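# Close the power enclosure door and lock its latch

## Task

Swing the power enclosure's door shut, then rotate its quarter-turn latch until it reaches its end stop. Both must stay that way without the robot holding them. Anything the robot is touching at the end must not settle by more than a fingernail's width once left alone. The robot must not fall or be left leaning. Finally it must release its grip and move away.

## Robot and tools

ROBOT. A Rainbow Robotics RB-Y1: a wheeled base (two drive wheels plus two rear casters, 0.66 m long, 0.58 m wide, front edge 0.10 m ahead of the wheel axle), a folding leg and torso, two 7-joint arms with parallel grippers, and a pan/tilt head. It cannot drive sideways. When the leg is bent it can reach past the base's front edge.

FRAMES. Base frame: origin on the floor between the drive wheels, x forward, y to the left, z up. The reported chest, left_hand and right_hand poses are in this frame. A hand point sits between its finger pads; the fingers extend along the hand's -z and close along its x. Printed hand positions are approximate, worse when the arm is stretched. base_odometry is measured from where the base started the scene. It counts wheel rotation only, so wheel slip looks like travel. Heading is in radians, left positive, -3.142 to 3.142.

execute_actions. Argument "actions": a list holding one action, or empty to just read the state and images. An action may contain:
- "base": exactly one relative move from the current spot. {"translate_m": d} drives d metres, forward positive, -3 to 3. {"rotate_rad": d} turns in place, left (counter-clockwise seen from above) positive, -3.2 to 3.2. A move needing more than 8.667 s is refused.
- "joints": absolute targets keyed by joint name, radians except grippers in metres. Ranges: torso_squat_rad 0 to 1.2 (0 upright, more lowers the chest); torso_shift_rad -0.3 to 0.6 (positive pushes hips forward); torso_pitch_rad -0.2 to 1.4 (positive leans forward); torso_yaw_rad -1.5 to 1.5 (left positive). Each arm, prefix left_ or right_: shoulder_pitch_rad -2.356 to 2.356 (0 hanging, negative raises forward); shoulder_roll_rad left 0 to 3.141, right -3.141 to 0 (moving away from 0 lifts the arm sideways outward); shoulder_yaw_rad -2.094 to 2.094 (positive swings a bent forearm leftward, on both arms); elbow_rad -2.617 to 0.01 (0 straight, negative bends); forearm_roll_rad -3.141 to 3.141; wrist_pitch_rad -1.57 to 1.919 (negative tips the hand forward); hand_roll_rad -2.705 to 2.705 (rolls positive counter-clockwise from above on a hanging arm, both arms); gripper_m 0 to 0.1, the gap between pads. head_pan_rad -0.523 to 0.523 (left positive, relative to chest); head_tilt_rad -0.35 to 1.57 (positive looks down). Done tolerances are 0.02 rad, or 0.004 m for grippers.
- "speeds": caps for this action only: translate_m 0.05 to 0.4 m/s, rotate_rad 0.1 to 1.509 rad/s; the maxima are the defaults.
- "min_time_s": 0.1 to 8, a lower bound on how long each arm and head motion lasts.
All parts start at once. A joint or the base left out may keep pushing toward an earlier target. An unknown key or out-of-range number rejects the whole call with no motion. Torso combinations are also capped (squat+shift <= 1.52; squat-shift+pitch <= 1.57; shift+0.5 pitch-0.4 squat <= 0.7; shift+0.3 pitch-0.5 squat <= 0.39); breaking one leaves the torso short, "off_target". "cameras": list from head_camera, left_wrist_camera, right_wrist_camera, all; omitted or null gives all, [] gives none. No action runs over 15 s.

wait: "seconds" 0 to 10; nothing new is commanded, then state and images come back. zoom_image: "camera" and "region" [x0, y0, x1, y1] in pixels of that camera's latest image, top-left origin, at most 504 by 504. read_manual: returns licence text only. finished_scene: "scene" number; ends the scene irreversibly and reports success.

RESULTS. base_status and joint_status tell how each motion of the last accepted action ended: "done"; "off_target" (resting short, maybe still pushing); "contact_stop" (arm or torso pressed hard against something); "time_out"; "limit_stop_at_<name>"; "limit_stop_at_own_body" (a self-collision guard halted it before contact); "stopped_with_arm" (torso halted because an arm contact-stopped). After these stops the part keeps its current position and forgets its target; a contact or time-out stop on one joint freezes its whole group (torso, left arm, or right arm). Base "done" only means wheels turned the commanded amount; the base does not stop on hitting furniture and can keep pushing. "joint command not followed" with a "cause:" line means an arm's targets were blocked by the arm-collision check; grippers still move, and the blocked targets may be retried later. on_its_own lists what was not commanded; "held at" is a held target, not a position. A stop in one call cancels the remaining motion calls in that reply. A "Motor temperatures" line gives per-arm joint temperatures.

CAUTIONS. After a contact stop, first back the arm off in its own action, then the torso. Never let the arms collide or press each other. A gripper holds when told to close at least 0.005 m under the object's width ("off_target" is then expected). Each arm carries 3 kg at most; heavy loads far forward can tip the robot. Reaching a joint's torque limit (shoulders 62.3 N m, elbows 32, wrist joints 22.2) halts the robot for 10 s. Motors warn at 65 °C and brake at 80 °C; avoid holding effort for long. The robot holds its last command while you think. Avoid slamming the door, hard pushes and leaning the robot; at the end open the gripper and withdraw.

Each tool is called as name([rows], argument=value, ...), one row to a line, values as JSON.

## Session

execute_actions(actions=[])

Scene clock: 0.00 s.
Motor temperatures (°C, as the motors report them): left_arm=[36 33 34 40 36 38 37] | right_arm=[31 33 32 34 34 38 39]
base_odometry: x=+0.000 y=+0.000 heading=+0.000 (m, m, rad; odometry frame)
base_status: not commanded
joint_positions: torso_squat_rad=+0.350 torso_shift_rad=+0.001 torso_pitch_rad=+0.001 torso_yaw_rad=+0.000 left_shoulder_pitch_rad=+0.010 left_shoulder_roll_rad=+0.034 left_shoulder_yaw_rad=+0.011 left_elbow_rad=-0.126 left_forearm_roll_rad=+0.038 left_wrist_pitch_rad=+0.015 left_hand_roll_rad=+0.020 left_gripper_m=+0.100 right_shoulder_pitch_rad=-0.033 right_shoulder_roll_rad=-0.007 right_shoulder_yaw_rad=-0.028 right_elbow_rad=-0.116 right_forearm_roll_rad=-0.018 right_wrist_pitch_rad=-0.043 right_hand_roll_rad=-0.053 right_gripper_m=+0.100 head_pan_rad=+0.000 head_tilt_rad=+0.401
joint_status: not commanded
chest: x=-0.2269 y=+0.0001 z=+1.2476 quat_wxyz=(+1.000, +0.000, +0.000, +0.000) (m; base frame)
left_hand: x=-0.1771 y=+0.2466 z=+0.5645 quat_wxyz=(+0.998, +0.016, -0.051, +0.035) (m; base frame)
right_hand: x=-0.1380 y=-0.2261 z=+0.5684 quat_wxyz=(+0.995, -0.001, -0.094, -0.044) (m; base frame)
pictures: head_camera, left_wrist_camera, right_wrist_camera
Images, in order (width x height): head_camera 896x504, left_wrist_camera 644x364, right_wrist_camera 644x364.

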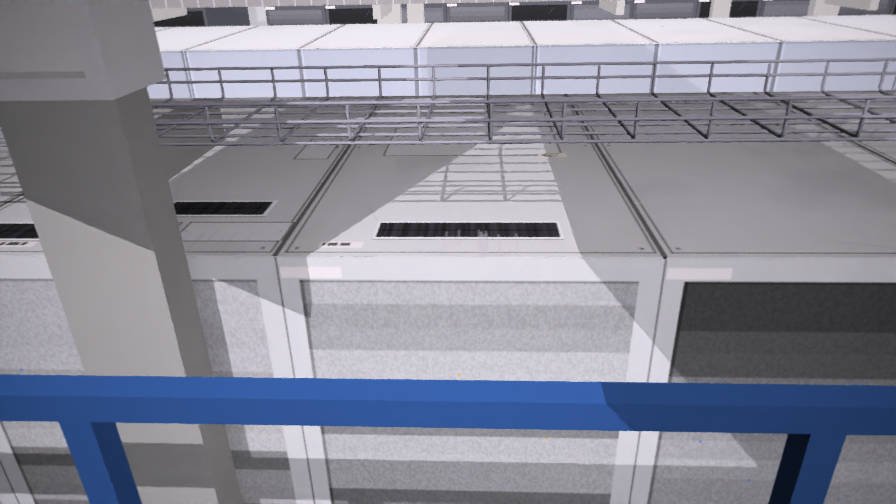

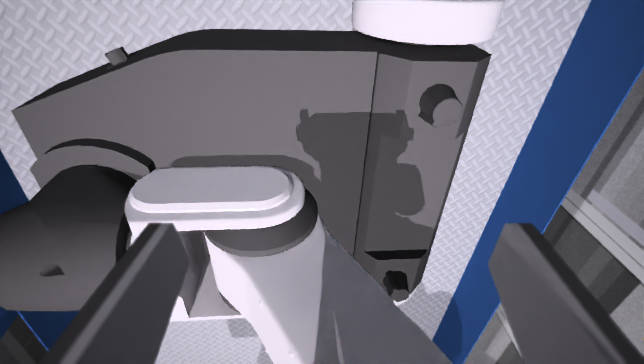

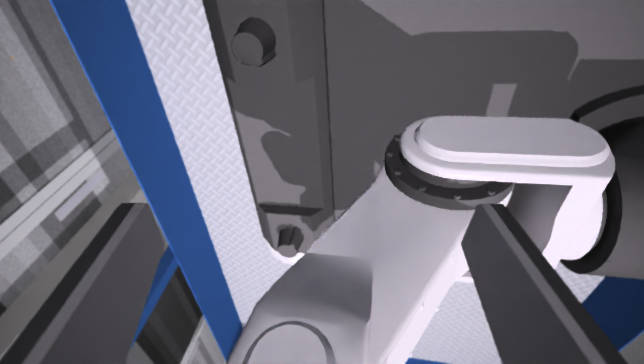

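execute_actions([
  {"joints":{"torso_yaw_rad":1.0,"head_pan_rad":0.5,"head_tilt_rad":0.3}},
], cameras=["head_camera"])

execute_actions([
  {"joints":{"torso_yaw_rad":-1.0,"head_pan_rad":-0.5,"head_tilt_rad":0.3}},
], cameras=["head_camera"])

Scene clock: 2.47 s.
Motor temperatures (°C, as the motors report them): left_arm=[36 33 34 40 36 38 37] | right_arm=[31 33 32 34 34 38 39]
base_odometry: x=+0.000 y=+0.000 heading=+0.000 (m, m, rad; odometry frame)
base_status: not commanded
joint_positions: torso_squat_rad=+0.350 torso_shift_rad=+0.001 torso_pitch_rad=+0.001 torso_yaw_rad=+0.731 left_shoulder_pitch_rad=+0.011 left_shoulder_roll_rad=+0.034 left_shoulder_yaw_rad=+0.011 left_elbow_rad=-0.126 left_forearm_roll_rad=+0.038 left_wrist_pitch_rad=+0.015 left_hand_roll_rad=+0.020 left_gripper_m=+0.100 right_shoulder_pitch_rad=-0.033 right_shoulder_roll_rad=-0.007 right_shoulder_yaw_rad=-0.028 right_elbow_rad=-0.116 right_forearm_roll_rad=-0.018 right_wrist_pitch_rad=-0.043 right_hand_roll_rad=-0.053 right_gripper_m=+0.100 head_pan_rad=+0.500 head_tilt_rad=+0.300
joint_status: torso_yaw_rad limit_stop_at_own_body (moved +0.731 of +1.000); the others done
on_its_own: torso_yaw_rad is held at +0.731, not at your +1.000, since a limit_stop_at_own_body
chest: x=-0.2269 y=+0.0001 z=+1.2476 quat_wxyz=(+0.934, +0.000, +0.000, +0.357) (m; base frame)
left_hand: x=-0.3547 y=+0.2170 z=+0.5646 quat_wxyz=(+0.919, +0.033, -0.041, +0.390) (m; base frame)
right_hand: x=-0.0096 y=-0.1084 z=+0.5683 quat_wxyz=(+0.944, +0.033, -0.088, +0.315) (m; base frame)
pictures: head_camera
Images, in order (width x height): head_camera 896x504.

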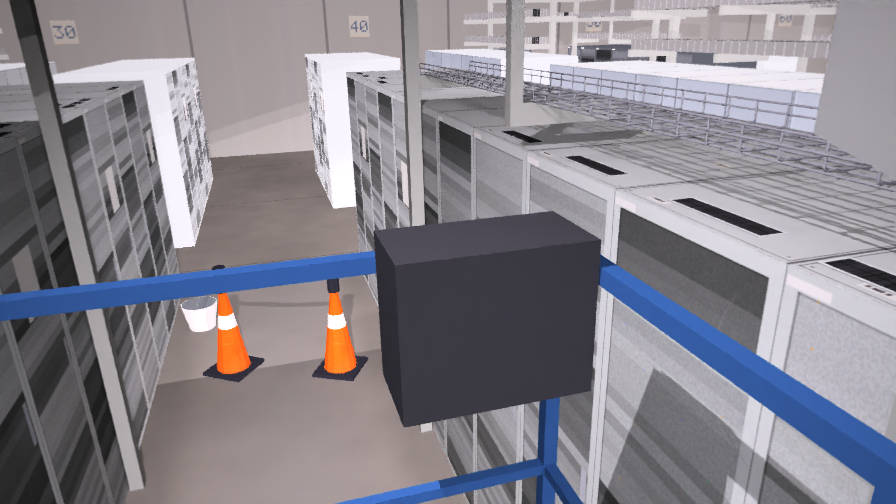

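not run: a stop came earlier in this reply.

Probably overhead.

execute_actions([
  {"joints":{"torso_yaw_rad":0.3,"head_pan_rad":0,"head_tilt_rad":-0.35}},
], cameras=["head_camera"])

execute_actions([
  {"joints":{"torso_yaw_rad":-0.6,"head_pan_rad":-0.4,"head_tilt_rad":0}},
], cameras=["head_camera"])

Scene clock: 4.47 s.
Motor temperatures (°C, as the motors report them): left_arm=[36 33 34 40 36 38 37] | right_arm=[31 33 32 34 34 38 39]
base_odometry: x=+0.000 y=+0.000 heading=+0.000 (m, m, rad; odometry frame)
base_status: not commanded
joint_positions: torso_squat_rad=+0.350 torso_shift_rad=+0.001 torso_pitch_rad=+0.001 torso_yaw_rad=+0.300 left_shoulder_pitch_rad=+0.010 left_shoulder_roll_rad=+0.034 left_shoulder_yaw_rad=+0.011 left_elbow_rad=-0.126 left_forearm_roll_rad=+0.038 left_wrist_pitch_rad=+0.015 left_hand_roll_rad=+0.020 left_gripper_m=+0.100 right_shoulder_pitch_rad=-0.032 right_shoulder_roll_rad=-0.007 right_shoulder_yaw_rad=-0.028 right_elbow_rad=-0.116 right_forearm_roll_rad=-0.018 right_wrist_pitch_rad=-0.043 right_hand_roll_rad=-0.053 right_gripper_m=+0.100 head_pan_rad=+0.000 head_tilt_rad=-0.349
joint_status: all done
chest: x=-0.2269 y=+0.0001 z=+1.2476 quat_wxyz=(+0.989, +0.000, +0.000, +0.149) (m; base frame)
left_hand: x=-0.2522 y=+0.2505 z=+0.5646 quat_wxyz=(+0.982, +0.023, -0.048, +0.184) (m; base frame)
right_hand: x=-0.0751 y=-0.1896 z=+0.5683 quat_wxyz=(+0.990, +0.013, -0.093, +0.105) (m; base frame)
pictures: head_camera
Images, in order (width x height): head_camera 896x504.

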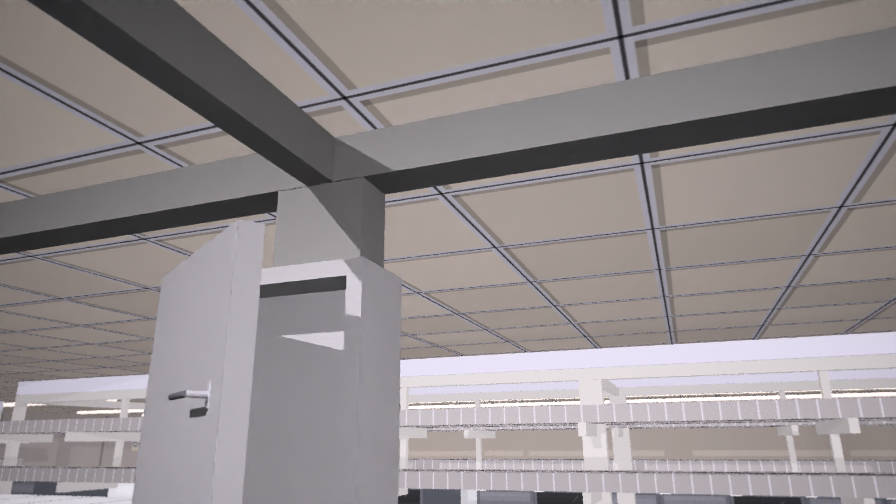

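Scene clock: 6.77 s.
Motor temperatures (°C, as the motors report them): left_arm=[36 33 34 40 36 38 37] | right_arm=[31 33 32 34 34 38 39]
base_odometry: x=+0.000 y=+0.000 heading=+0.000 (m, m, rad; odometry frame)
base_status: not commanded
joint_positions: torso_squat_rad=+0.350 torso_shift_rad=+0.001 torso_pitch_rad=+0.001 torso_yaw_rad=-0.600 left_shoulder_pitch_rad=+0.010 left_shoulder_roll_rad=+0.034 left_shoulder_yaw_rad=+0.011 left_elbow_rad=-0.126 left_forearm_roll_rad=+0.038 left_wrist_pitch_rad=+0.015 left_hand_roll_rad=+0.020 left_gripper_m=+0.100 right_shoulder_pitch_rad=-0.032 right_shoulder_roll_rad=-0.007 right_shoulder_yaw_rad=-0.028 right_elbow_rad=-0.116 right_forearm_roll_rad=-0.018 right_wrist_pitch_rad=-0.043 right_hand_roll_rad=-0.053 right_gripper_m=+0.100 head_pan_rad=-0.400 head_tilt_rad=+0.000
joint_status: all done
chest: x=-0.2269 y=+0.0001 z=+1.2476 quat_wxyz=(+0.955, +0.000, +0.000, -0.296) (m; base frame)
left_hand: x=-0.0468 y=+0.1752 z=+0.5644 quat_wxyz=(+0.964, +0.000, -0.053, -0.261) (m; base frame)
right_hand: x=-0.2815 y=-0.2371 z=+0.5685 quat_wxyz=(+0.937, -0.029, -0.090, -0.336) (m; base frame)
pictures: head_camera
Images, in order (width x height): head_camera 896x504.

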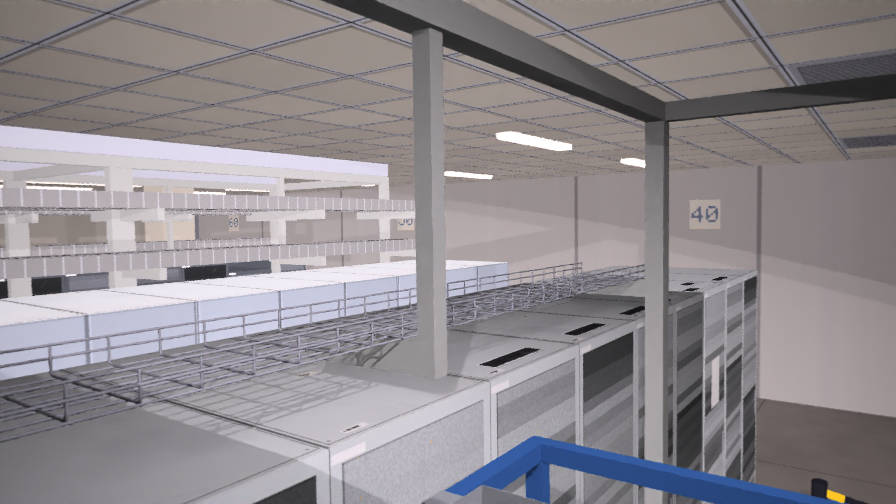

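execute_actions([
  {"joints":{"torso_yaw_rad":0.3,"head_pan_rad":0.3,"head_tilt_rad":0}},
], cameras=["head_camera"])

execute_actions([
  {"joints":{"torso_squat_rad":0.0}},
], cameras=["head_camera"])

Scene clock: 9.67 s.
Motor temperatures (°C, as the motors report them): left_arm=[36 33 34 40 36 38 37] | right_arm=[31 33 32 34 34 38 39]
base_odometry: x=+0.000 y=+0.000 heading=+0.000 (m, m, rad; odometry frame)
base_status: not commanded
joint_positions: torso_squat_rad=+0.350 torso_shift_rad=+0.001 torso_pitch_rad=+0.001 torso_yaw_rad=+0.300 left_shoulder_pitch_rad=+0.010 left_shoulder_roll_rad=+0.034 left_shoulder_yaw_rad=+0.011 left_elbow_rad=-0.126 left_forearm_roll_rad=+0.038 left_wrist_pitch_rad=+0.015 left_hand_roll_rad=+0.020 left_gripper_m=+0.100 right_shoulder_pitch_rad=-0.033 right_shoulder_roll_rad=-0.007 right_shoulder_yaw_rad=-0.028 right_elbow_rad=-0.116 right_forearm_roll_rad=-0.018 right_wrist_pitch_rad=-0.043 right_hand_roll_rad=-0.053 right_gripper_m=+0.100 head_pan_rad=+0.300 head_tilt_rad=+0.000
joint_status: all done
chest: x=-0.2269 y=+0.0001 z=+1.2476 quat_wxyz=(+0.989, +0.000, +0.000, +0.149) (m; base frame)
left_hand: x=-0.2522 y=+0.2505 z=+0.5646 quat_wxyz=(+0.981, +0.023, -0.048, +0.184) (m; base frame)
right_hand: x=-0.0750 y=-0.1895 z=+0.5683 quat_wxyz=(+0.990, +0.013, -0.093, +0.106) (m; base frame)
pictures: head_camera
Images, in order (width x height): head_camera 896x504.

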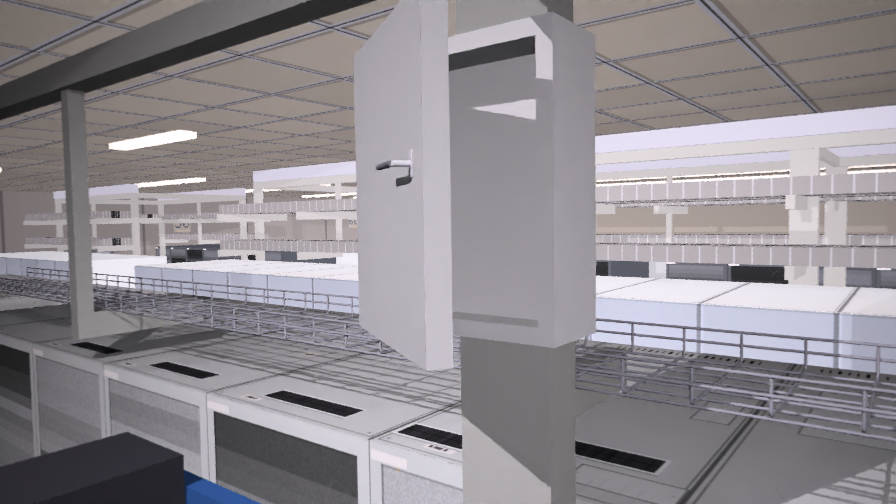

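Scene clock: 11.67 s.
Motor temperatures (°C, as the motors report them): left_arm=[36 33 34 40 36 38 37] | right_arm=[31 33 32 34 34 38 39]
base_odometry: x=+0.000 y=+0.000 heading=+0.000 (m, m, rad; odometry frame)
base_status: not commanded
joint_positions: torso_squat_rad=+0.000 torso_shift_rad=+0.001 torso_pitch_rad=+0.001 torso_yaw_rad=+0.300 left_shoulder_pitch_rad=+0.010 left_shoulder_roll_rad=+0.034 left_shoulder_yaw_rad=+0.011 left_elbow_rad=-0.126 left_forearm_roll_rad=+0.038 left_wrist_pitch_rad=+0.015 left_hand_roll_rad=+0.020 left_gripper_m=+0.100 right_shoulder_pitch_rad=-0.033 right_shoulder_roll_rad=-0.007 right_shoulder_yaw_rad=-0.028 right_elbow_rad=-0.116 right_forearm_roll_rad=-0.018 right_wrist_pitch_rad=-0.043 right_hand_roll_rad=-0.053 right_gripper_m=+0.100 head_pan_rad=+0.300 head_tilt_rad=+0.000
joint_status: all done
chest: x=-0.2268 y=+0.0002 z=+1.2899 quat_wxyz=(+0.989, +0.000, +0.000, +0.149) (m; base frame)
left_hand: x=-0.2522 y=+0.2505 z=+0.6069 quat_wxyz=(+0.982, +0.023, -0.048, +0.184) (m; base frame)
right_hand: x=-0.0750 y=-0.1895 z=+0.6107 quat_wxyz=(+0.990, +0.013, -0.093, +0.106) (m; base frame)
pictures: head_camera
Images, in order (width x height): head_camera 896x504.

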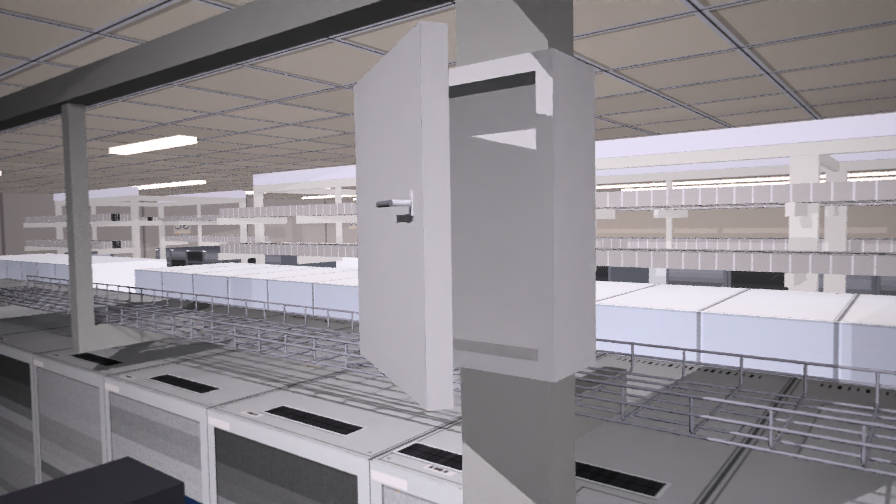

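zoom_image(camera="head_camera", region=[340,150,480,250])

Region (340, 150, 480, 250) of head_camera's 896x504 image, scaled by 3.600, with more detail than that image has; it fills the top 360 rows of this view, and the rest is white.

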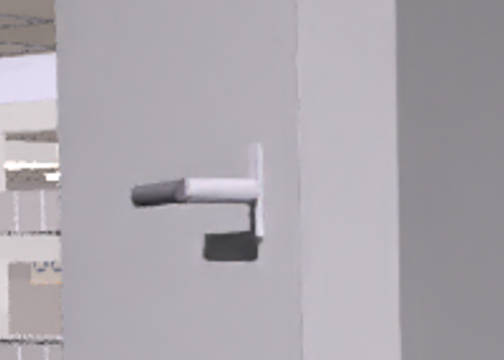

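execute_actions([
  {"joints":{"torso_yaw_rad":0,"torso_shift_rad":-0.12,"head_pan_rad":0.5,"left_shoulder_pitch_rad":0.2,"left_shoulder_roll_rad":0.3,"left_elbow_rad":-2.3,"left_forearm_roll_rad":0.589,"left_wrist_pitch_rad":1.427,"left_hand_roll_rad":0},"min_time_s":2.5},
], cameras=[])

execute_actions([
  {"joints":{"left_shoulder_pitch_rad":-1.205,"left_shoulder_roll_rad":0.847,"left_shoulder_yaw_rad":0.4,"left_elbow_rad":-1.587},"min_time_s":2.5},
], cameras=["head_camera","left_wrist_camera"])

Scene clock: 24.20 s.
Motor temperatures (°C, as the motors report them): left_arm=[36 33 34 41 36 38 37] | right_arm=[31 33 32 34 34 38 39]
base_odometry: x=+0.000 y=+0.000 heading=+0.000 (m, m, rad; odometry frame)
base_status: not commanded
joint_positions: torso_squat_rad=+0.000 torso_shift_rad=-0.120 torso_pitch_rad=+0.001 torso_yaw_rad=+0.000 left_shoulder_pitch_rad=+0.200 left_shoulder_roll_rad=+0.300 left_shoulder_yaw_rad=+0.011 left_elbow_rad=-2.300 left_forearm_roll_rad=+0.589 left_wrist_pitch_rad=+1.427 left_hand_roll_rad=+0.000 left_gripper_m=+0.100 right_shoulder_pitch_rad=-0.032 right_shoulder_roll_rad=-0.007 right_shoulder_yaw_rad=-0.028 right_elbow_rad=-0.116 right_forearm_roll_rad=-0.018 right_wrist_pitch_rad=-0.043 right_hand_roll_rad=-0.053 right_gripper_m=+0.100 head_pan_rad=+0.500 head_tilt_rad=+0.000
joint_status: all done
chest: x=-0.3116 y=+0.0002 z=+1.2849 quat_wxyz=(+1.000, +0.000, +0.000, +0.000) (m; base frame)
left_hand: x=+0.0275 y=+0.2015 z=+1.0225 quat_wxyz=(+0.936, -0.142, -0.308, -0.094) (m; base frame)
right_hand: x=-0.2227 y=-0.2261 z=+0.6057 quat_wxyz=(+0.995, -0.001, -0.094, -0.044) (m; base frame)
pictures: none
No camera images: the call's "cameras" was empty. Leave "cameras" out to get every camera's image.

Scene clock: 27.17 s.
Motor temperatures (°C, as the motors report them): left_arm=[36 33 34 41 36 38 37] | right_arm=[31 33 32 34 34 38 39]
base_odometry: x=+0.000 y=+0.000 heading=+0.000 (m, m, rad; odometry frame)
base_status: not commanded
joint_positions: torso_squat_rad=+0.000 torso_shift_rad=-0.120 torso_pitch_rad=+0.001 torso_yaw_rad=+0.000 left_shoulder_pitch_rad=-1.204 left_shoulder_roll_rad=+0.847 left_shoulder_yaw_rad=+0.400 left_elbow_rad=-1.587 left_forearm_roll_rad=+0.589 left_wrist_pitch_rad=+1.427 left_hand_roll_rad=+0.000 left_gripper_m=+0.100 right_shoulder_pitch_rad=-0.032 right_shoulder_roll_rad=-0.007 right_shoulder_yaw_rad=-0.028 right_elbow_rad=-0.116 right_forearm_roll_rad=-0.018 right_wrist_pitch_rad=-0.043 right_hand_roll_rad=-0.053 right_gripper_m=+0.100 head_pan_rad=+0.500 head_tilt_rad=+0.000
joint_status: all done
chest: x=-0.3116 y=+0.0002 z=+1.2849 quat_wxyz=(+1.000, +0.000, +0.000, +0.000) (m; base frame)
left_hand: x=+0.2127 y=+0.3899 z=+1.6085 quat_wxyz=(+0.707, +0.002, -0.707, -0.002) (m; base frame)
right_hand: x=-0.2227 y=-0.2261 z=+0.6057 quat_wxyz=(+0.995, -0.001, -0.094, -0.044) (m; base frame)
pictures: head_camera, left_wrist_camera
Images, in order (width x height): head_camera 896x504, left_wrist_camera 644x364.

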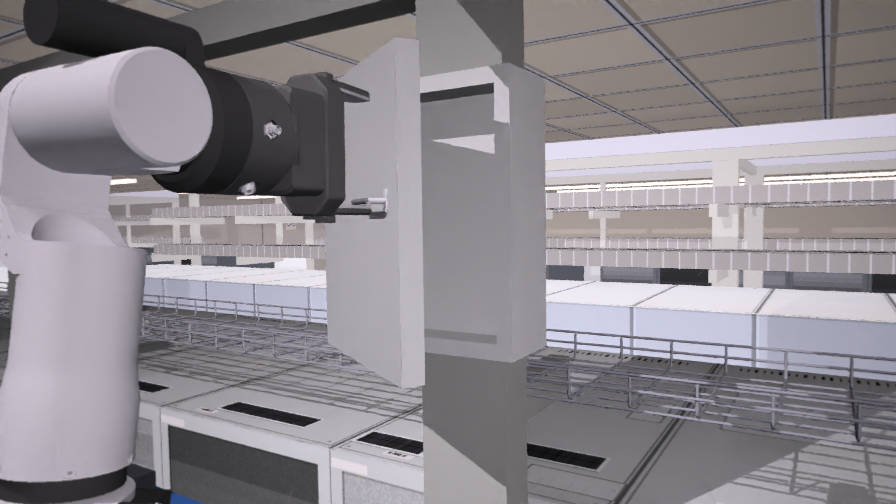

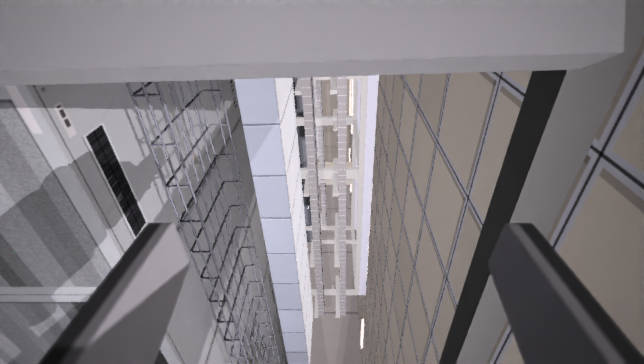

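execute_actions([
  {"joints":{"torso_squat_rad":0.28,"torso_shift_rad":-0.06}},
], cameras=["head_camera","left_wrist_camera"])

Scene clock: 30.03 s.
Motor temperatures (°C, as the motors report them): left_arm=[36 34 34 41 36 39 37] | right_arm=[31 33 32 34 34 38 39]
base_odometry: x=+0.000 y=+0.000 heading=+0.000 (m, m, rad; odometry frame)
base_status: not commanded
joint_positions: torso_squat_rad=+0.280 torso_shift_rad=-0.060 torso_pitch_rad=+0.001 torso_yaw_rad=+0.000 left_shoulder_pitch_rad=-1.204 left_shoulder_roll_rad=+0.847 left_shoulder_yaw_rad=+0.400 left_elbow_rad=-1.587 left_forearm_roll_rad=+0.589 left_wrist_pitch_rad=+1.427 left_hand_roll_rad=+0.000 left_gripper_m=+0.100 right_shoulder_pitch_rad=-0.032 right_shoulder_roll_rad=-0.007 right_shoulder_yaw_rad=-0.028 right_elbow_rad=-0.116 right_forearm_roll_rad=-0.018 right_wrist_pitch_rad=-0.043 right_hand_roll_rad=-0.053 right_gripper_m=+0.100 head_pan_rad=+0.500 head_tilt_rad=+0.000
joint_status: all done
chest: x=-0.2680 y=+0.0001 z=+1.2615 quat_wxyz=(+1.000, +0.000, +0.000, +0.000) (m; base frame)
left_hand: x=+0.2562 y=+0.3899 z=+1.5850 quat_wxyz=(+0.707, +0.002, -0.707, -0.002) (m; base frame)
right_hand: x=-0.1792 y=-0.2261 z=+0.5823 quat_wxyz=(+0.995, -0.001, -0.094, -0.044) (m; base frame)
pictures: head_camera, left_wrist_camera
Images, in order (width x height): head_camera 896x504, left_wrist_camera 644x364.

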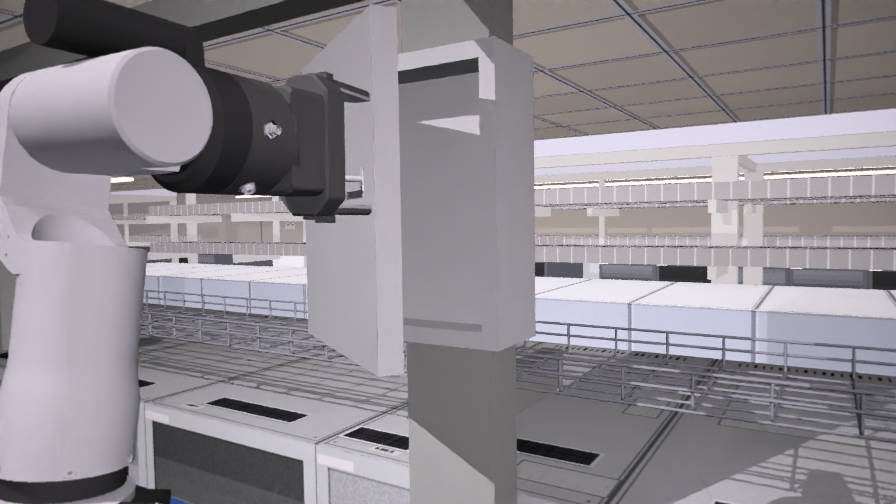

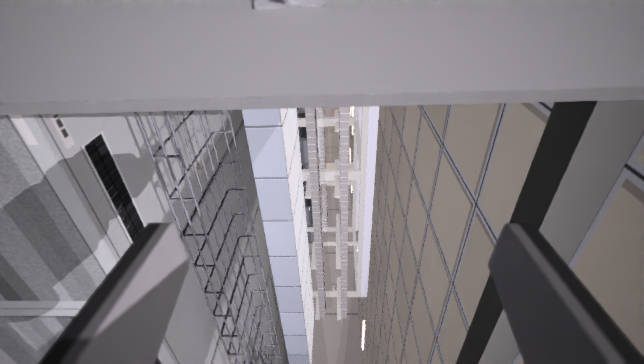

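execute_actions([
  {"joints":{"torso_squat_rad":0.32,"torso_yaw_rad":0.07}},
], cameras=[])

execute_actions([
  {"joints":{"torso_shift_rad":0.03}},
], cameras=["head_camera","left_wrist_camera"])

Scene clock: 31.73 s.
Motor temperatures (°C, as the motors report them): left_arm=[36 34 34 41 36 39 37] | right_arm=[31 33 32 34 34 38 39]
base_odometry: x=+0.000 y=+0.000 heading=+0.000 (m, m, rad; odometry frame)
base_status: not commanded
joint_positions: torso_squat_rad=+0.320 torso_shift_rad=-0.060 torso_pitch_rad=+0.001 torso_yaw_rad=+0.070 left_shoulder_pitch_rad=-1.204 left_shoulder_roll_rad=+0.847 left_shoulder_yaw_rad=+0.400 left_elbow_rad=-1.587 left_forearm_roll_rad=+0.589 left_wrist_pitch_rad=+1.427 left_hand_roll_rad=+0.000 left_gripper_m=+0.100 right_shoulder_pitch_rad=-0.032 right_shoulder_roll_rad=-0.007 right_shoulder_yaw_rad=-0.028 right_elbow_rad=-0.116 right_forearm_roll_rad=-0.018 right_wrist_pitch_rad=-0.043 right_hand_roll_rad=-0.053 right_gripper_m=+0.100 head_pan_rad=+0.500 head_tilt_rad=+0.000
joint_status: all done
chest: x=-0.2677 y=+0.0001 z=+1.2532 quat_wxyz=(+0.999, +0.000, +0.000, +0.035) (m; base frame)
left_hand: x=+0.2279 y=+0.4257 z=+1.5769 quat_wxyz=(+0.707, +0.027, -0.706, +0.023) (m; base frame)
right_hand: x=-0.1631 y=-0.2193 z=+0.5740 quat_wxyz=(+0.996, +0.002, -0.094, -0.009) (m; base frame)
pictures: none
No camera images: the call's "cameras" was empty. Leave "cameras" out to get every camera's image.

Scene clock: 33.10 s.
Motor temperatures (°C, as the motors report them): left_arm=[36 34 34 41 36 39 37] | right_arm=[31 33 32 34 34 38 39]
base_odometry: x=+0.000 y=+0.000 heading=+0.000 (m, m, rad; odometry frame)
base_status: not commanded
joint_positions: torso_squat_rad=+0.320 torso_shift_rad=+0.030 torso_pitch_rad=+0.001 torso_yaw_rad=+0.070 left_shoulder_pitch_rad=-1.204 left_shoulder_roll_rad=+0.847 left_shoulder_yaw_rad=+0.400 left_elbow_rad=-1.587 left_forearm_roll_rad=+0.589 left_wrist_pitch_rad=+1.427 left_hand_roll_rad=+0.000 left_gripper_m=+0.100 right_shoulder_pitch_rad=-0.032 right_shoulder_roll_rad=-0.007 right_shoulder_yaw_rad=-0.028 right_elbow_rad=-0.116 right_forearm_roll_rad=-0.018 right_wrist_pitch_rad=-0.043 right_hand_roll_rad=-0.053 right_gripper_m=+0.100 head_pan_rad=+0.500 head_tilt_rad=+0.000
joint_status: all done
chest: x=-0.2077 y=+0.0001 z=+1.2541 quat_wxyz=(+0.999, +0.000, +0.001, +0.035) (m; base frame)
left_hand: x=+0.2880 y=+0.4257 z=+1.5776 quat_wxyz=(+0.707, +0.027, -0.706, +0.023) (m; base frame)
right_hand: x=-0.1033 y=-0.2193 z=+0.5749 quat_wxyz=(+0.996, +0.002, -0.094, -0.009) (m; base frame)
pictures: head_camera, left_wrist_camera
Images, in order (width x height): head_camera 896x504, left_wrist_camera 644x364.

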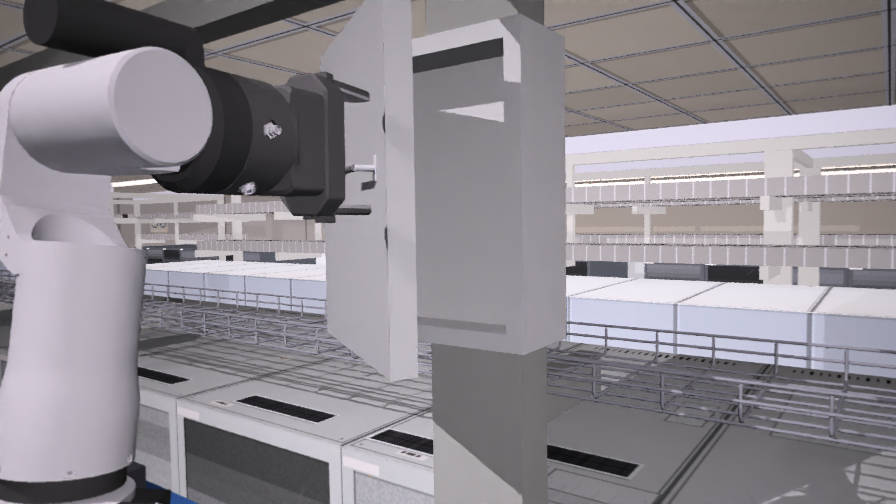

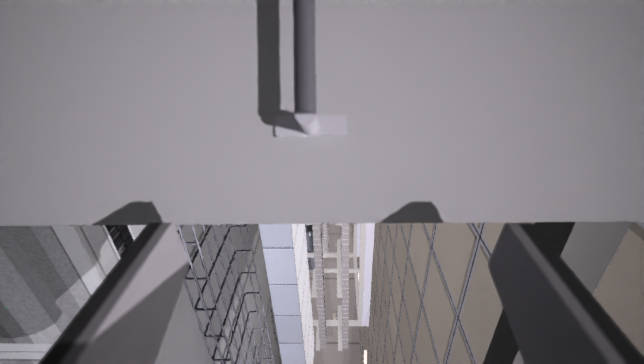

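execute_actions([
  {"joints":{"torso_shift_rad":0.12}},
], cameras=["head_camera","left_wrist_camera"])

Scene clock: 35.80 s.
Motor temperatures (°C, as the motors report them): left_arm=[36 34 34 41 36 39 37] | right_arm=[31 33 32 34 34 38 39]
base_odometry: x=+0.000 y=+0.000 heading=+0.000 (m, m, rad; odometry frame)
base_status: not commanded
joint_positions: torso_squat_rad=+0.320 torso_shift_rad=+0.120 torso_pitch_rad=+0.001 torso_yaw_rad=+0.070 left_shoulder_pitch_rad=-1.205 left_shoulder_roll_rad=+0.847 left_shoulder_yaw_rad=+0.400 left_elbow_rad=-1.587 left_forearm_roll_rad=+0.589 left_wrist_pitch_rad=+1.427 left_hand_roll_rad=+0.000 left_gripper_m=+0.100 right_shoulder_pitch_rad=-0.032 right_shoulder_roll_rad=-0.007 right_shoulder_yaw_rad=-0.028 right_elbow_rad=-0.116 right_forearm_roll_rad=-0.018 right_wrist_pitch_rad=-0.043 right_hand_roll_rad=-0.053 right_gripper_m=+0.100 head_pan_rad=+0.500 head_tilt_rad=+0.000
joint_status: all done
chest: x=-0.1481 y=+0.0001 z=+1.2496 quat_wxyz=(+0.999, +0.000, +0.001, +0.035) (m; base frame)
left_hand: x=+0.3476 y=+0.4257 z=+1.5732 quat_wxyz=(+0.707, +0.027, -0.706, +0.023) (m; base frame)
right_hand: x=-0.0437 y=-0.2193 z=+0.5704 quat_wxyz=(+0.996, +0.002, -0.094, -0.009) (m; base frame)
pictures: head_camera, left_wrist_camera
Images, in order (width x height): head_camera 896x504, left_wrist_camera 644x364.

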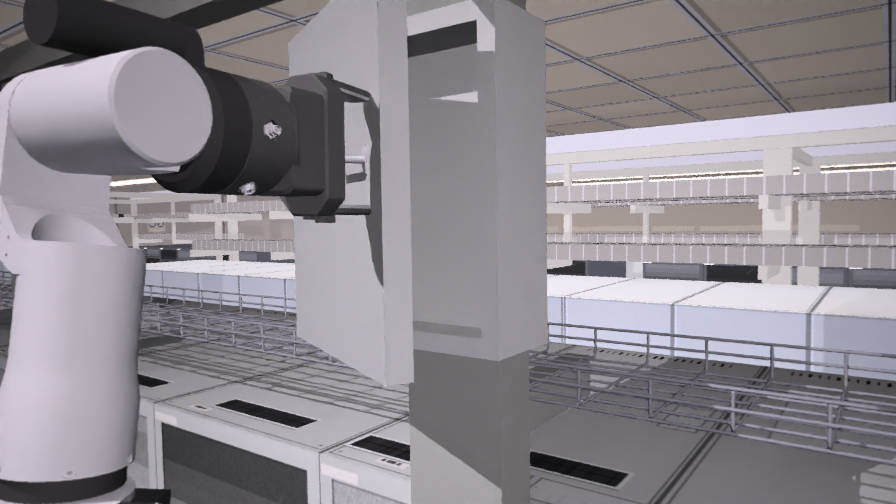

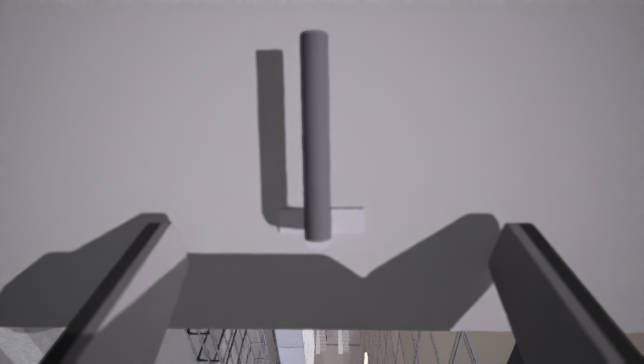

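execute_actions([
  {"joints":{"torso_shift_rad":0.25,"torso_squat_rad":0.28}},
], cameras=["head_camera","left_wrist_camera"])

Scene clock: 37.87 s.
Motor temperatures (°C, as the motors report them): left_arm=[36 34 34 41 36 39 37] | right_arm=[31 33 32 34 34 38 39]
base_odometry: x=+0.000 y=+0.000 heading=+0.000 (m, m, rad; odometry frame)
base_status: not commanded
joint_positions: torso_squat_rad=+0.280 torso_shift_rad=+0.250 torso_pitch_rad=+0.001 torso_yaw_rad=+0.070 left_shoulder_pitch_rad=-1.205 left_shoulder_roll_rad=+0.847 left_shoulder_yaw_rad=+0.400 left_elbow_rad=-1.587 left_forearm_roll_rad=+0.589 left_wrist_pitch_rad=+1.427 left_hand_roll_rad=+0.000 left_gripper_m=+0.100 right_shoulder_pitch_rad=-0.032 right_shoulder_roll_rad=-0.007 right_shoulder_yaw_rad=-0.028 right_elbow_rad=-0.116 right_forearm_roll_rad=-0.018 right_wrist_pitch_rad=-0.043 right_hand_roll_rad=-0.053 right_gripper_m=+0.100 head_pan_rad=+0.500 head_tilt_rad=+0.000
joint_status: all done
chest: x=-0.0612 y=+0.0001 z=+1.2417 quat_wxyz=(+0.999, +0.000, +0.000, +0.035) (m; base frame)
left_hand: x=+0.4345 y=+0.4257 z=+1.5653 quat_wxyz=(+0.707, +0.027, -0.706, +0.023) (m; base frame)
right_hand: x=+0.0432 y=-0.2193 z=+0.5625 quat_wxyz=(+0.996, +0.002, -0.094, -0.009) (m; base frame)
pictures: head_camera, left_wrist_camera
Images, in order (width x height): head_camera 896x504, left_wrist_camera 644x364.

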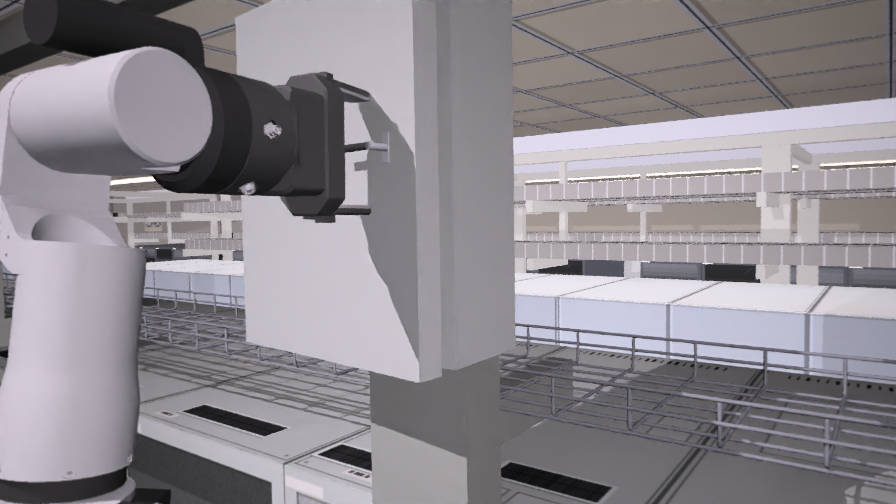

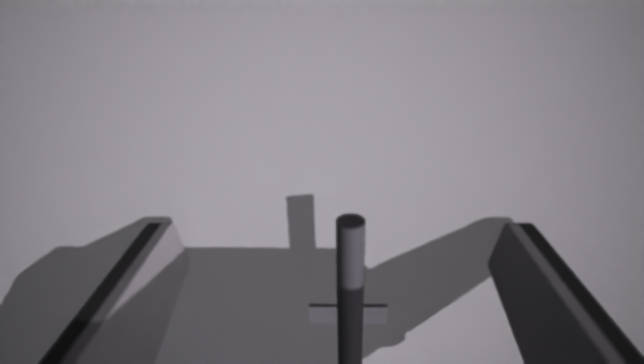

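execute_actions([
  {"joints":{"torso_yaw_rad":0.015,"torso_shift_rad":0.24,"torso_squat_rad":0.26}},
], cameras=["head_camera","left_wrist_camera"])

zoom_image(camera="head_camera", region=[270,60,570,400])

Scene clock: 39.10 s.
Motor temperatures (°C, as the motors report them): left_arm=[36 34 34 41 36 39 37] | right_arm=[31 33 32 34 34 38 39]
base_odometry: x=+0.000 y=+0.000 heading=+0.000 (m, m, rad; odometry frame)
base_status: not commanded
joint_positions: torso_squat_rad=+0.260 torso_shift_rad=+0.240 torso_pitch_rad=+0.001 torso_yaw_rad=+0.015 left_shoulder_pitch_rad=-1.205 left_shoulder_roll_rad=+0.847 left_shoulder_yaw_rad=+0.400 left_elbow_rad=-1.587 left_forearm_roll_rad=+0.589 left_wrist_pitch_rad=+1.427 left_hand_roll_rad=+0.000 left_gripper_m=+0.100 right_shoulder_pitch_rad=-0.032 right_shoulder_roll_rad=-0.007 right_shoulder_yaw_rad=-0.028 right_elbow_rad=-0.116 right_forearm_roll_rad=-0.018 right_wrist_pitch_rad=-0.043 right_hand_roll_rad=-0.053 right_gripper_m=+0.100 head_pan_rad=+0.500 head_tilt_rad=+0.000
joint_status: all done
chest: x=-0.0670 y=+0.0002 z=+1.2470 quat_wxyz=(+1.000, +0.000, +0.000, +0.007) (m; base frame)
left_hand: x=+0.4513 y=+0.3978 z=+1.5707 quat_wxyz=(+0.707, +0.007, -0.707, +0.004) (m; base frame)
right_hand: x=+0.0253 y=-0.2248 z=+0.5678 quat_wxyz=(+0.995, +0.000, -0.094, -0.036) (m; base frame)
pictures: head_camera, left_wrist_camera
Images, in order (width x height): head_camera 896x504, left_wrist_camera 644x364.

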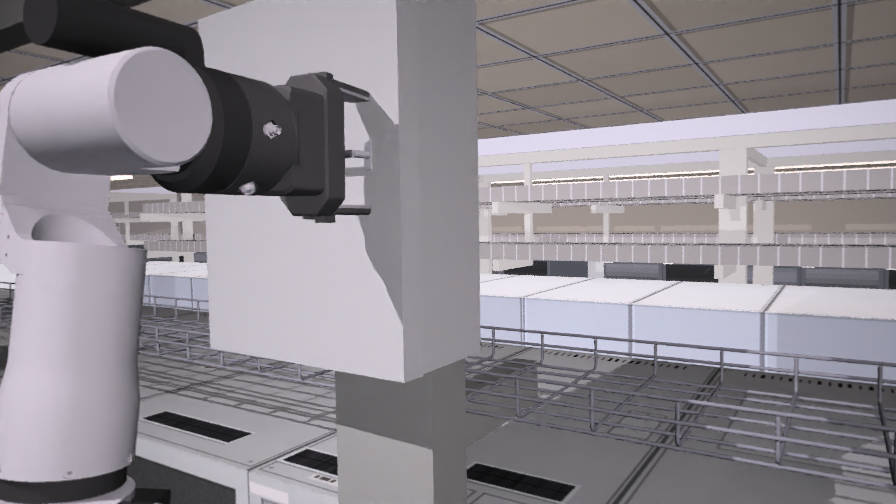

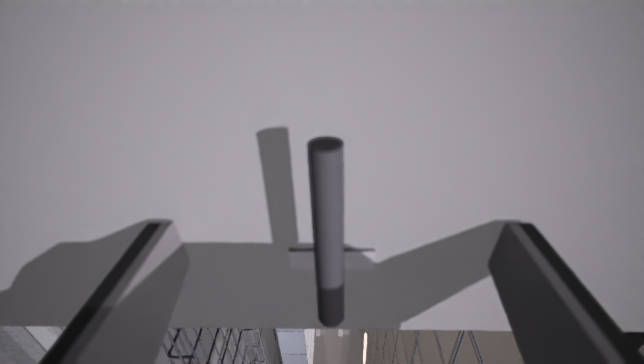

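Region (270, 60, 570, 400) of head_camera's 896x504 image, scaled by 1.482, with more detail than that image has; it fills the left 445 columns of this view, and the rest is white.

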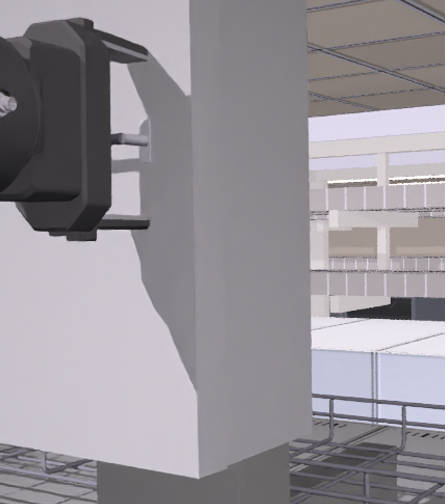

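execute_actions([
  {"joints":{"left_gripper_m":0.016}},
], cameras=["left_wrist_camera"])

execute_actions([
  {"joints":{"left_hand_roll_rad":0.8},"min_time_s":2},
], cameras=["head_camera","left_wrist_camera"])

Scene clock: 41.00 s.
Motor temperatures (°C, as the motors report them): left_arm=[36 34 34 41 36 39 37] | right_arm=[31 33 32 34 34 38 39]
base_odometry: x=+0.000 y=+0.000 heading=+0.000 (m, m, rad; odometry frame)
base_status: not commanded
joint_positions: torso_squat_rad=+0.260 torso_shift_rad=+0.240 torso_pitch_rad=+0.001 torso_yaw_rad=+0.015 left_shoulder_pitch_rad=-1.204 left_shoulder_roll_rad=+0.847 left_shoulder_yaw_rad=+0.400 left_elbow_rad=-1.587 left_forearm_roll_rad=+0.589 left_wrist_pitch_rad=+1.427 left_hand_roll_rad=+0.000 left_gripper_m=+0.016 right_shoulder_pitch_rad=-0.033 right_shoulder_roll_rad=-0.007 right_shoulder_yaw_rad=-0.028 right_elbow_rad=-0.116 right_forearm_roll_rad=-0.018 right_wrist_pitch_rad=-0.043 right_hand_roll_rad=-0.053 right_gripper_m=+0.100 head_pan_rad=+0.500 head_tilt_rad=+0.000
joint_status: all done
chest: x=-0.0669 y=+0.0002 z=+1.2470 quat_wxyz=(+1.000, +0.000, +0.000, +0.007) (m; base frame)
left_hand: x=+0.4516 y=+0.3978 z=+1.5704 quat_wxyz=(+0.707, +0.007, -0.707, +0.004) (m; base frame)
right_hand: x=+0.0253 y=-0.2248 z=+0.5678 quat_wxyz=(+0.995, +0.000, -0.094, -0.036) (m; base frame)
pictures: left_wrist_camera
Images, in order (width x height): left_wrist_camera 644x364.

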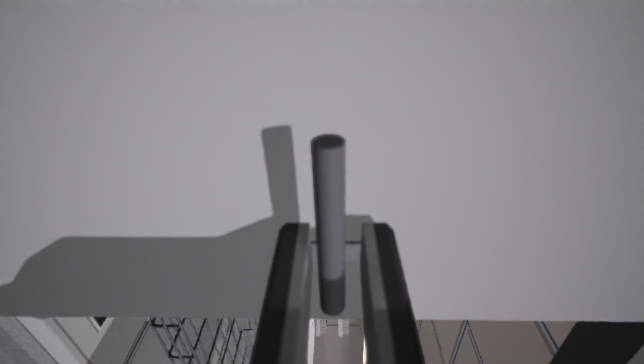

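Scene clock: 43.30 s.
Motor temperatures (°C, as the motors report them): left_arm=[36 34 34 41 36 39 37] | right_arm=[31 33 32 34 34 38 39]
base_odometry: x=+0.000 y=+0.000 heading=+0.000 (m, m, rad; odometry frame)
base_status: not commanded
joint_positions: torso_squat_rad=+0.260 torso_shift_rad=+0.240 torso_pitch_rad=+0.001 torso_yaw_rad=+0.015 left_shoulder_pitch_rad=-1.206 left_shoulder_roll_rad=+0.847 left_shoulder_yaw_rad=+0.400 left_elbow_rad=-1.588 left_forearm_roll_rad=+0.589 left_wrist_pitch_rad=+1.427 left_hand_roll_rad=+0.800 left_gripper_m=+0.019 right_shoulder_pitch_rad=-0.033 right_shoulder_roll_rad=-0.007 right_shoulder_yaw_rad=-0.028 right_elbow_rad=-0.116 right_forearm_roll_rad=-0.018 right_wrist_pitch_rad=-0.043 right_hand_roll_rad=-0.053 right_gripper_m=+0.100 head_pan_rad=+0.500 head_tilt_rad=+0.000
joint_status: all done
chest: x=-0.0669 y=+0.0001 z=+1.2470 quat_wxyz=(+1.000, +0.000, +0.000, +0.007) (m; base frame)
left_hand: x=+0.4511 y=+0.3973 z=+1.5715 quat_wxyz=(+0.650, -0.269, -0.655, +0.278) (m; base frame)
right_hand: x=+0.0253 y=-0.2247 z=+0.5678 quat_wxyz=(+0.995, +0.000, -0.094, -0.036) (m; base frame)
pictures: head_camera, left_wrist_camera
Images, in order (width x height): head_camera 896x504, left_wrist_camera 644x364.

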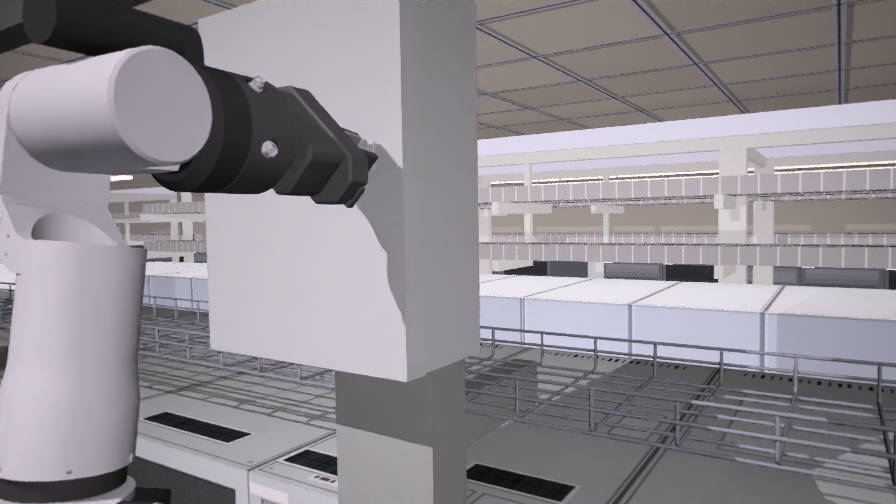

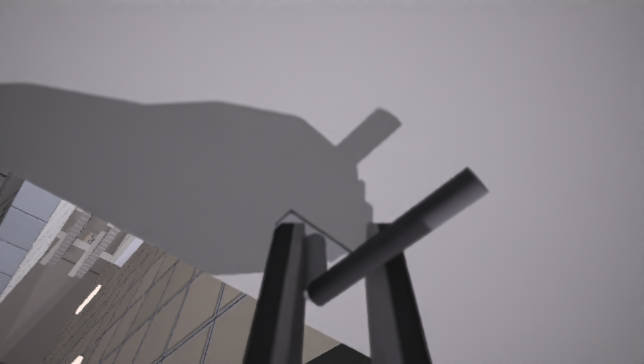

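execute_actions([
  {"joints":{"left_hand_roll_rad":-0.7,"left_gripper_m":0.016},"min_time_s":2.5},
], cameras=["head_camera","left_wrist_camera"])

Scene clock: 46.53 s.
Motor temperatures (°C, as the motors report them): left_arm=[37 34 34 41 36 39 37] | right_arm=[31 33 32 34 34 38 39]
base_odometry: x=+0.000 y=+0.000 heading=+0.000 (m, m, rad; odometry frame)
base_status: not commanded
joint_positions: torso_squat_rad=+0.260 torso_shift_rad=+0.240 torso_pitch_rad=+0.001 torso_yaw_rad=+0.015 left_shoulder_pitch_rad=-1.203 left_shoulder_roll_rad=+0.844 left_shoulder_yaw_rad=+0.398 left_elbow_rad=-1.586 left_forearm_roll_rad=+0.590 left_wrist_pitch_rad=+1.429 left_hand_roll_rad=-0.700 left_gripper_m=+0.017 right_shoulder_pitch_rad=-0.033 right_shoulder_roll_rad=-0.007 right_shoulder_yaw_rad=-0.028 right_elbow_rad=-0.116 right_forearm_roll_rad=-0.018 right_wrist_pitch_rad=-0.043 right_hand_roll_rad=-0.053 right_gripper_m=+0.100 head_pan_rad=+0.500 head_tilt_rad=+0.000
joint_status: all done
chest: x=-0.0667 y=+0.0000 z=+1.2470 quat_wxyz=(+1.000, +0.000, +0.001, +0.007) (m; base frame)
left_hand: x=+0.4533 y=+0.3963 z=+1.5680 quat_wxyz=(+0.667, +0.247, -0.660, -0.241) (m; base frame)
right_hand: x=+0.0252 y=-0.2248 z=+0.5677 quat_wxyz=(+0.995, +0.000, -0.094, -0.036) (m; base frame)
pictures: head_camera, left_wrist_camera
Images, in order (width x height): head_camera 896x504, left_wrist_camera 644x364.

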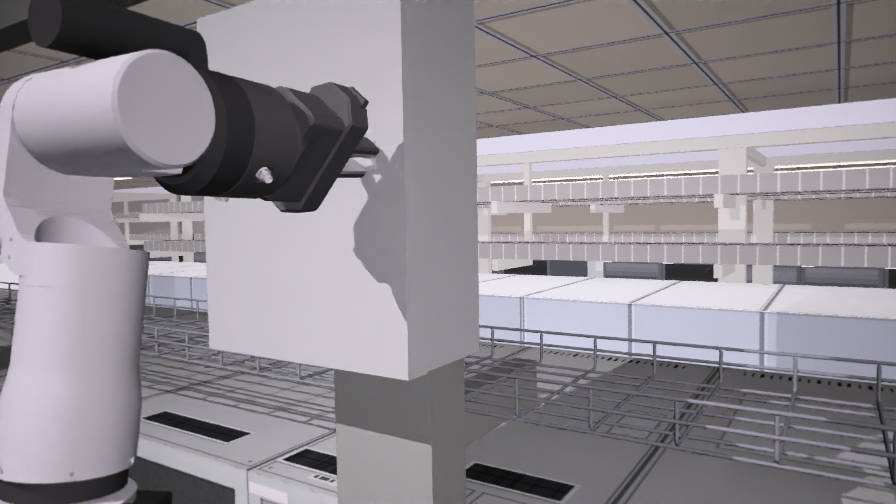

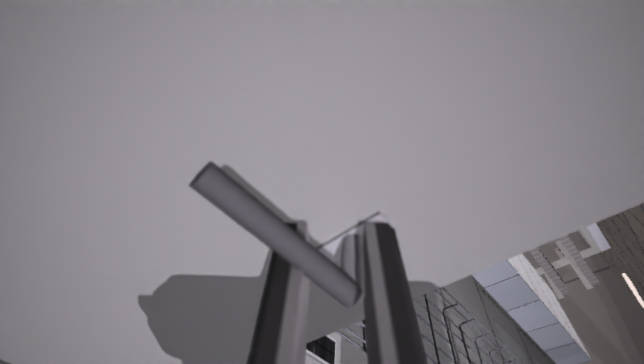

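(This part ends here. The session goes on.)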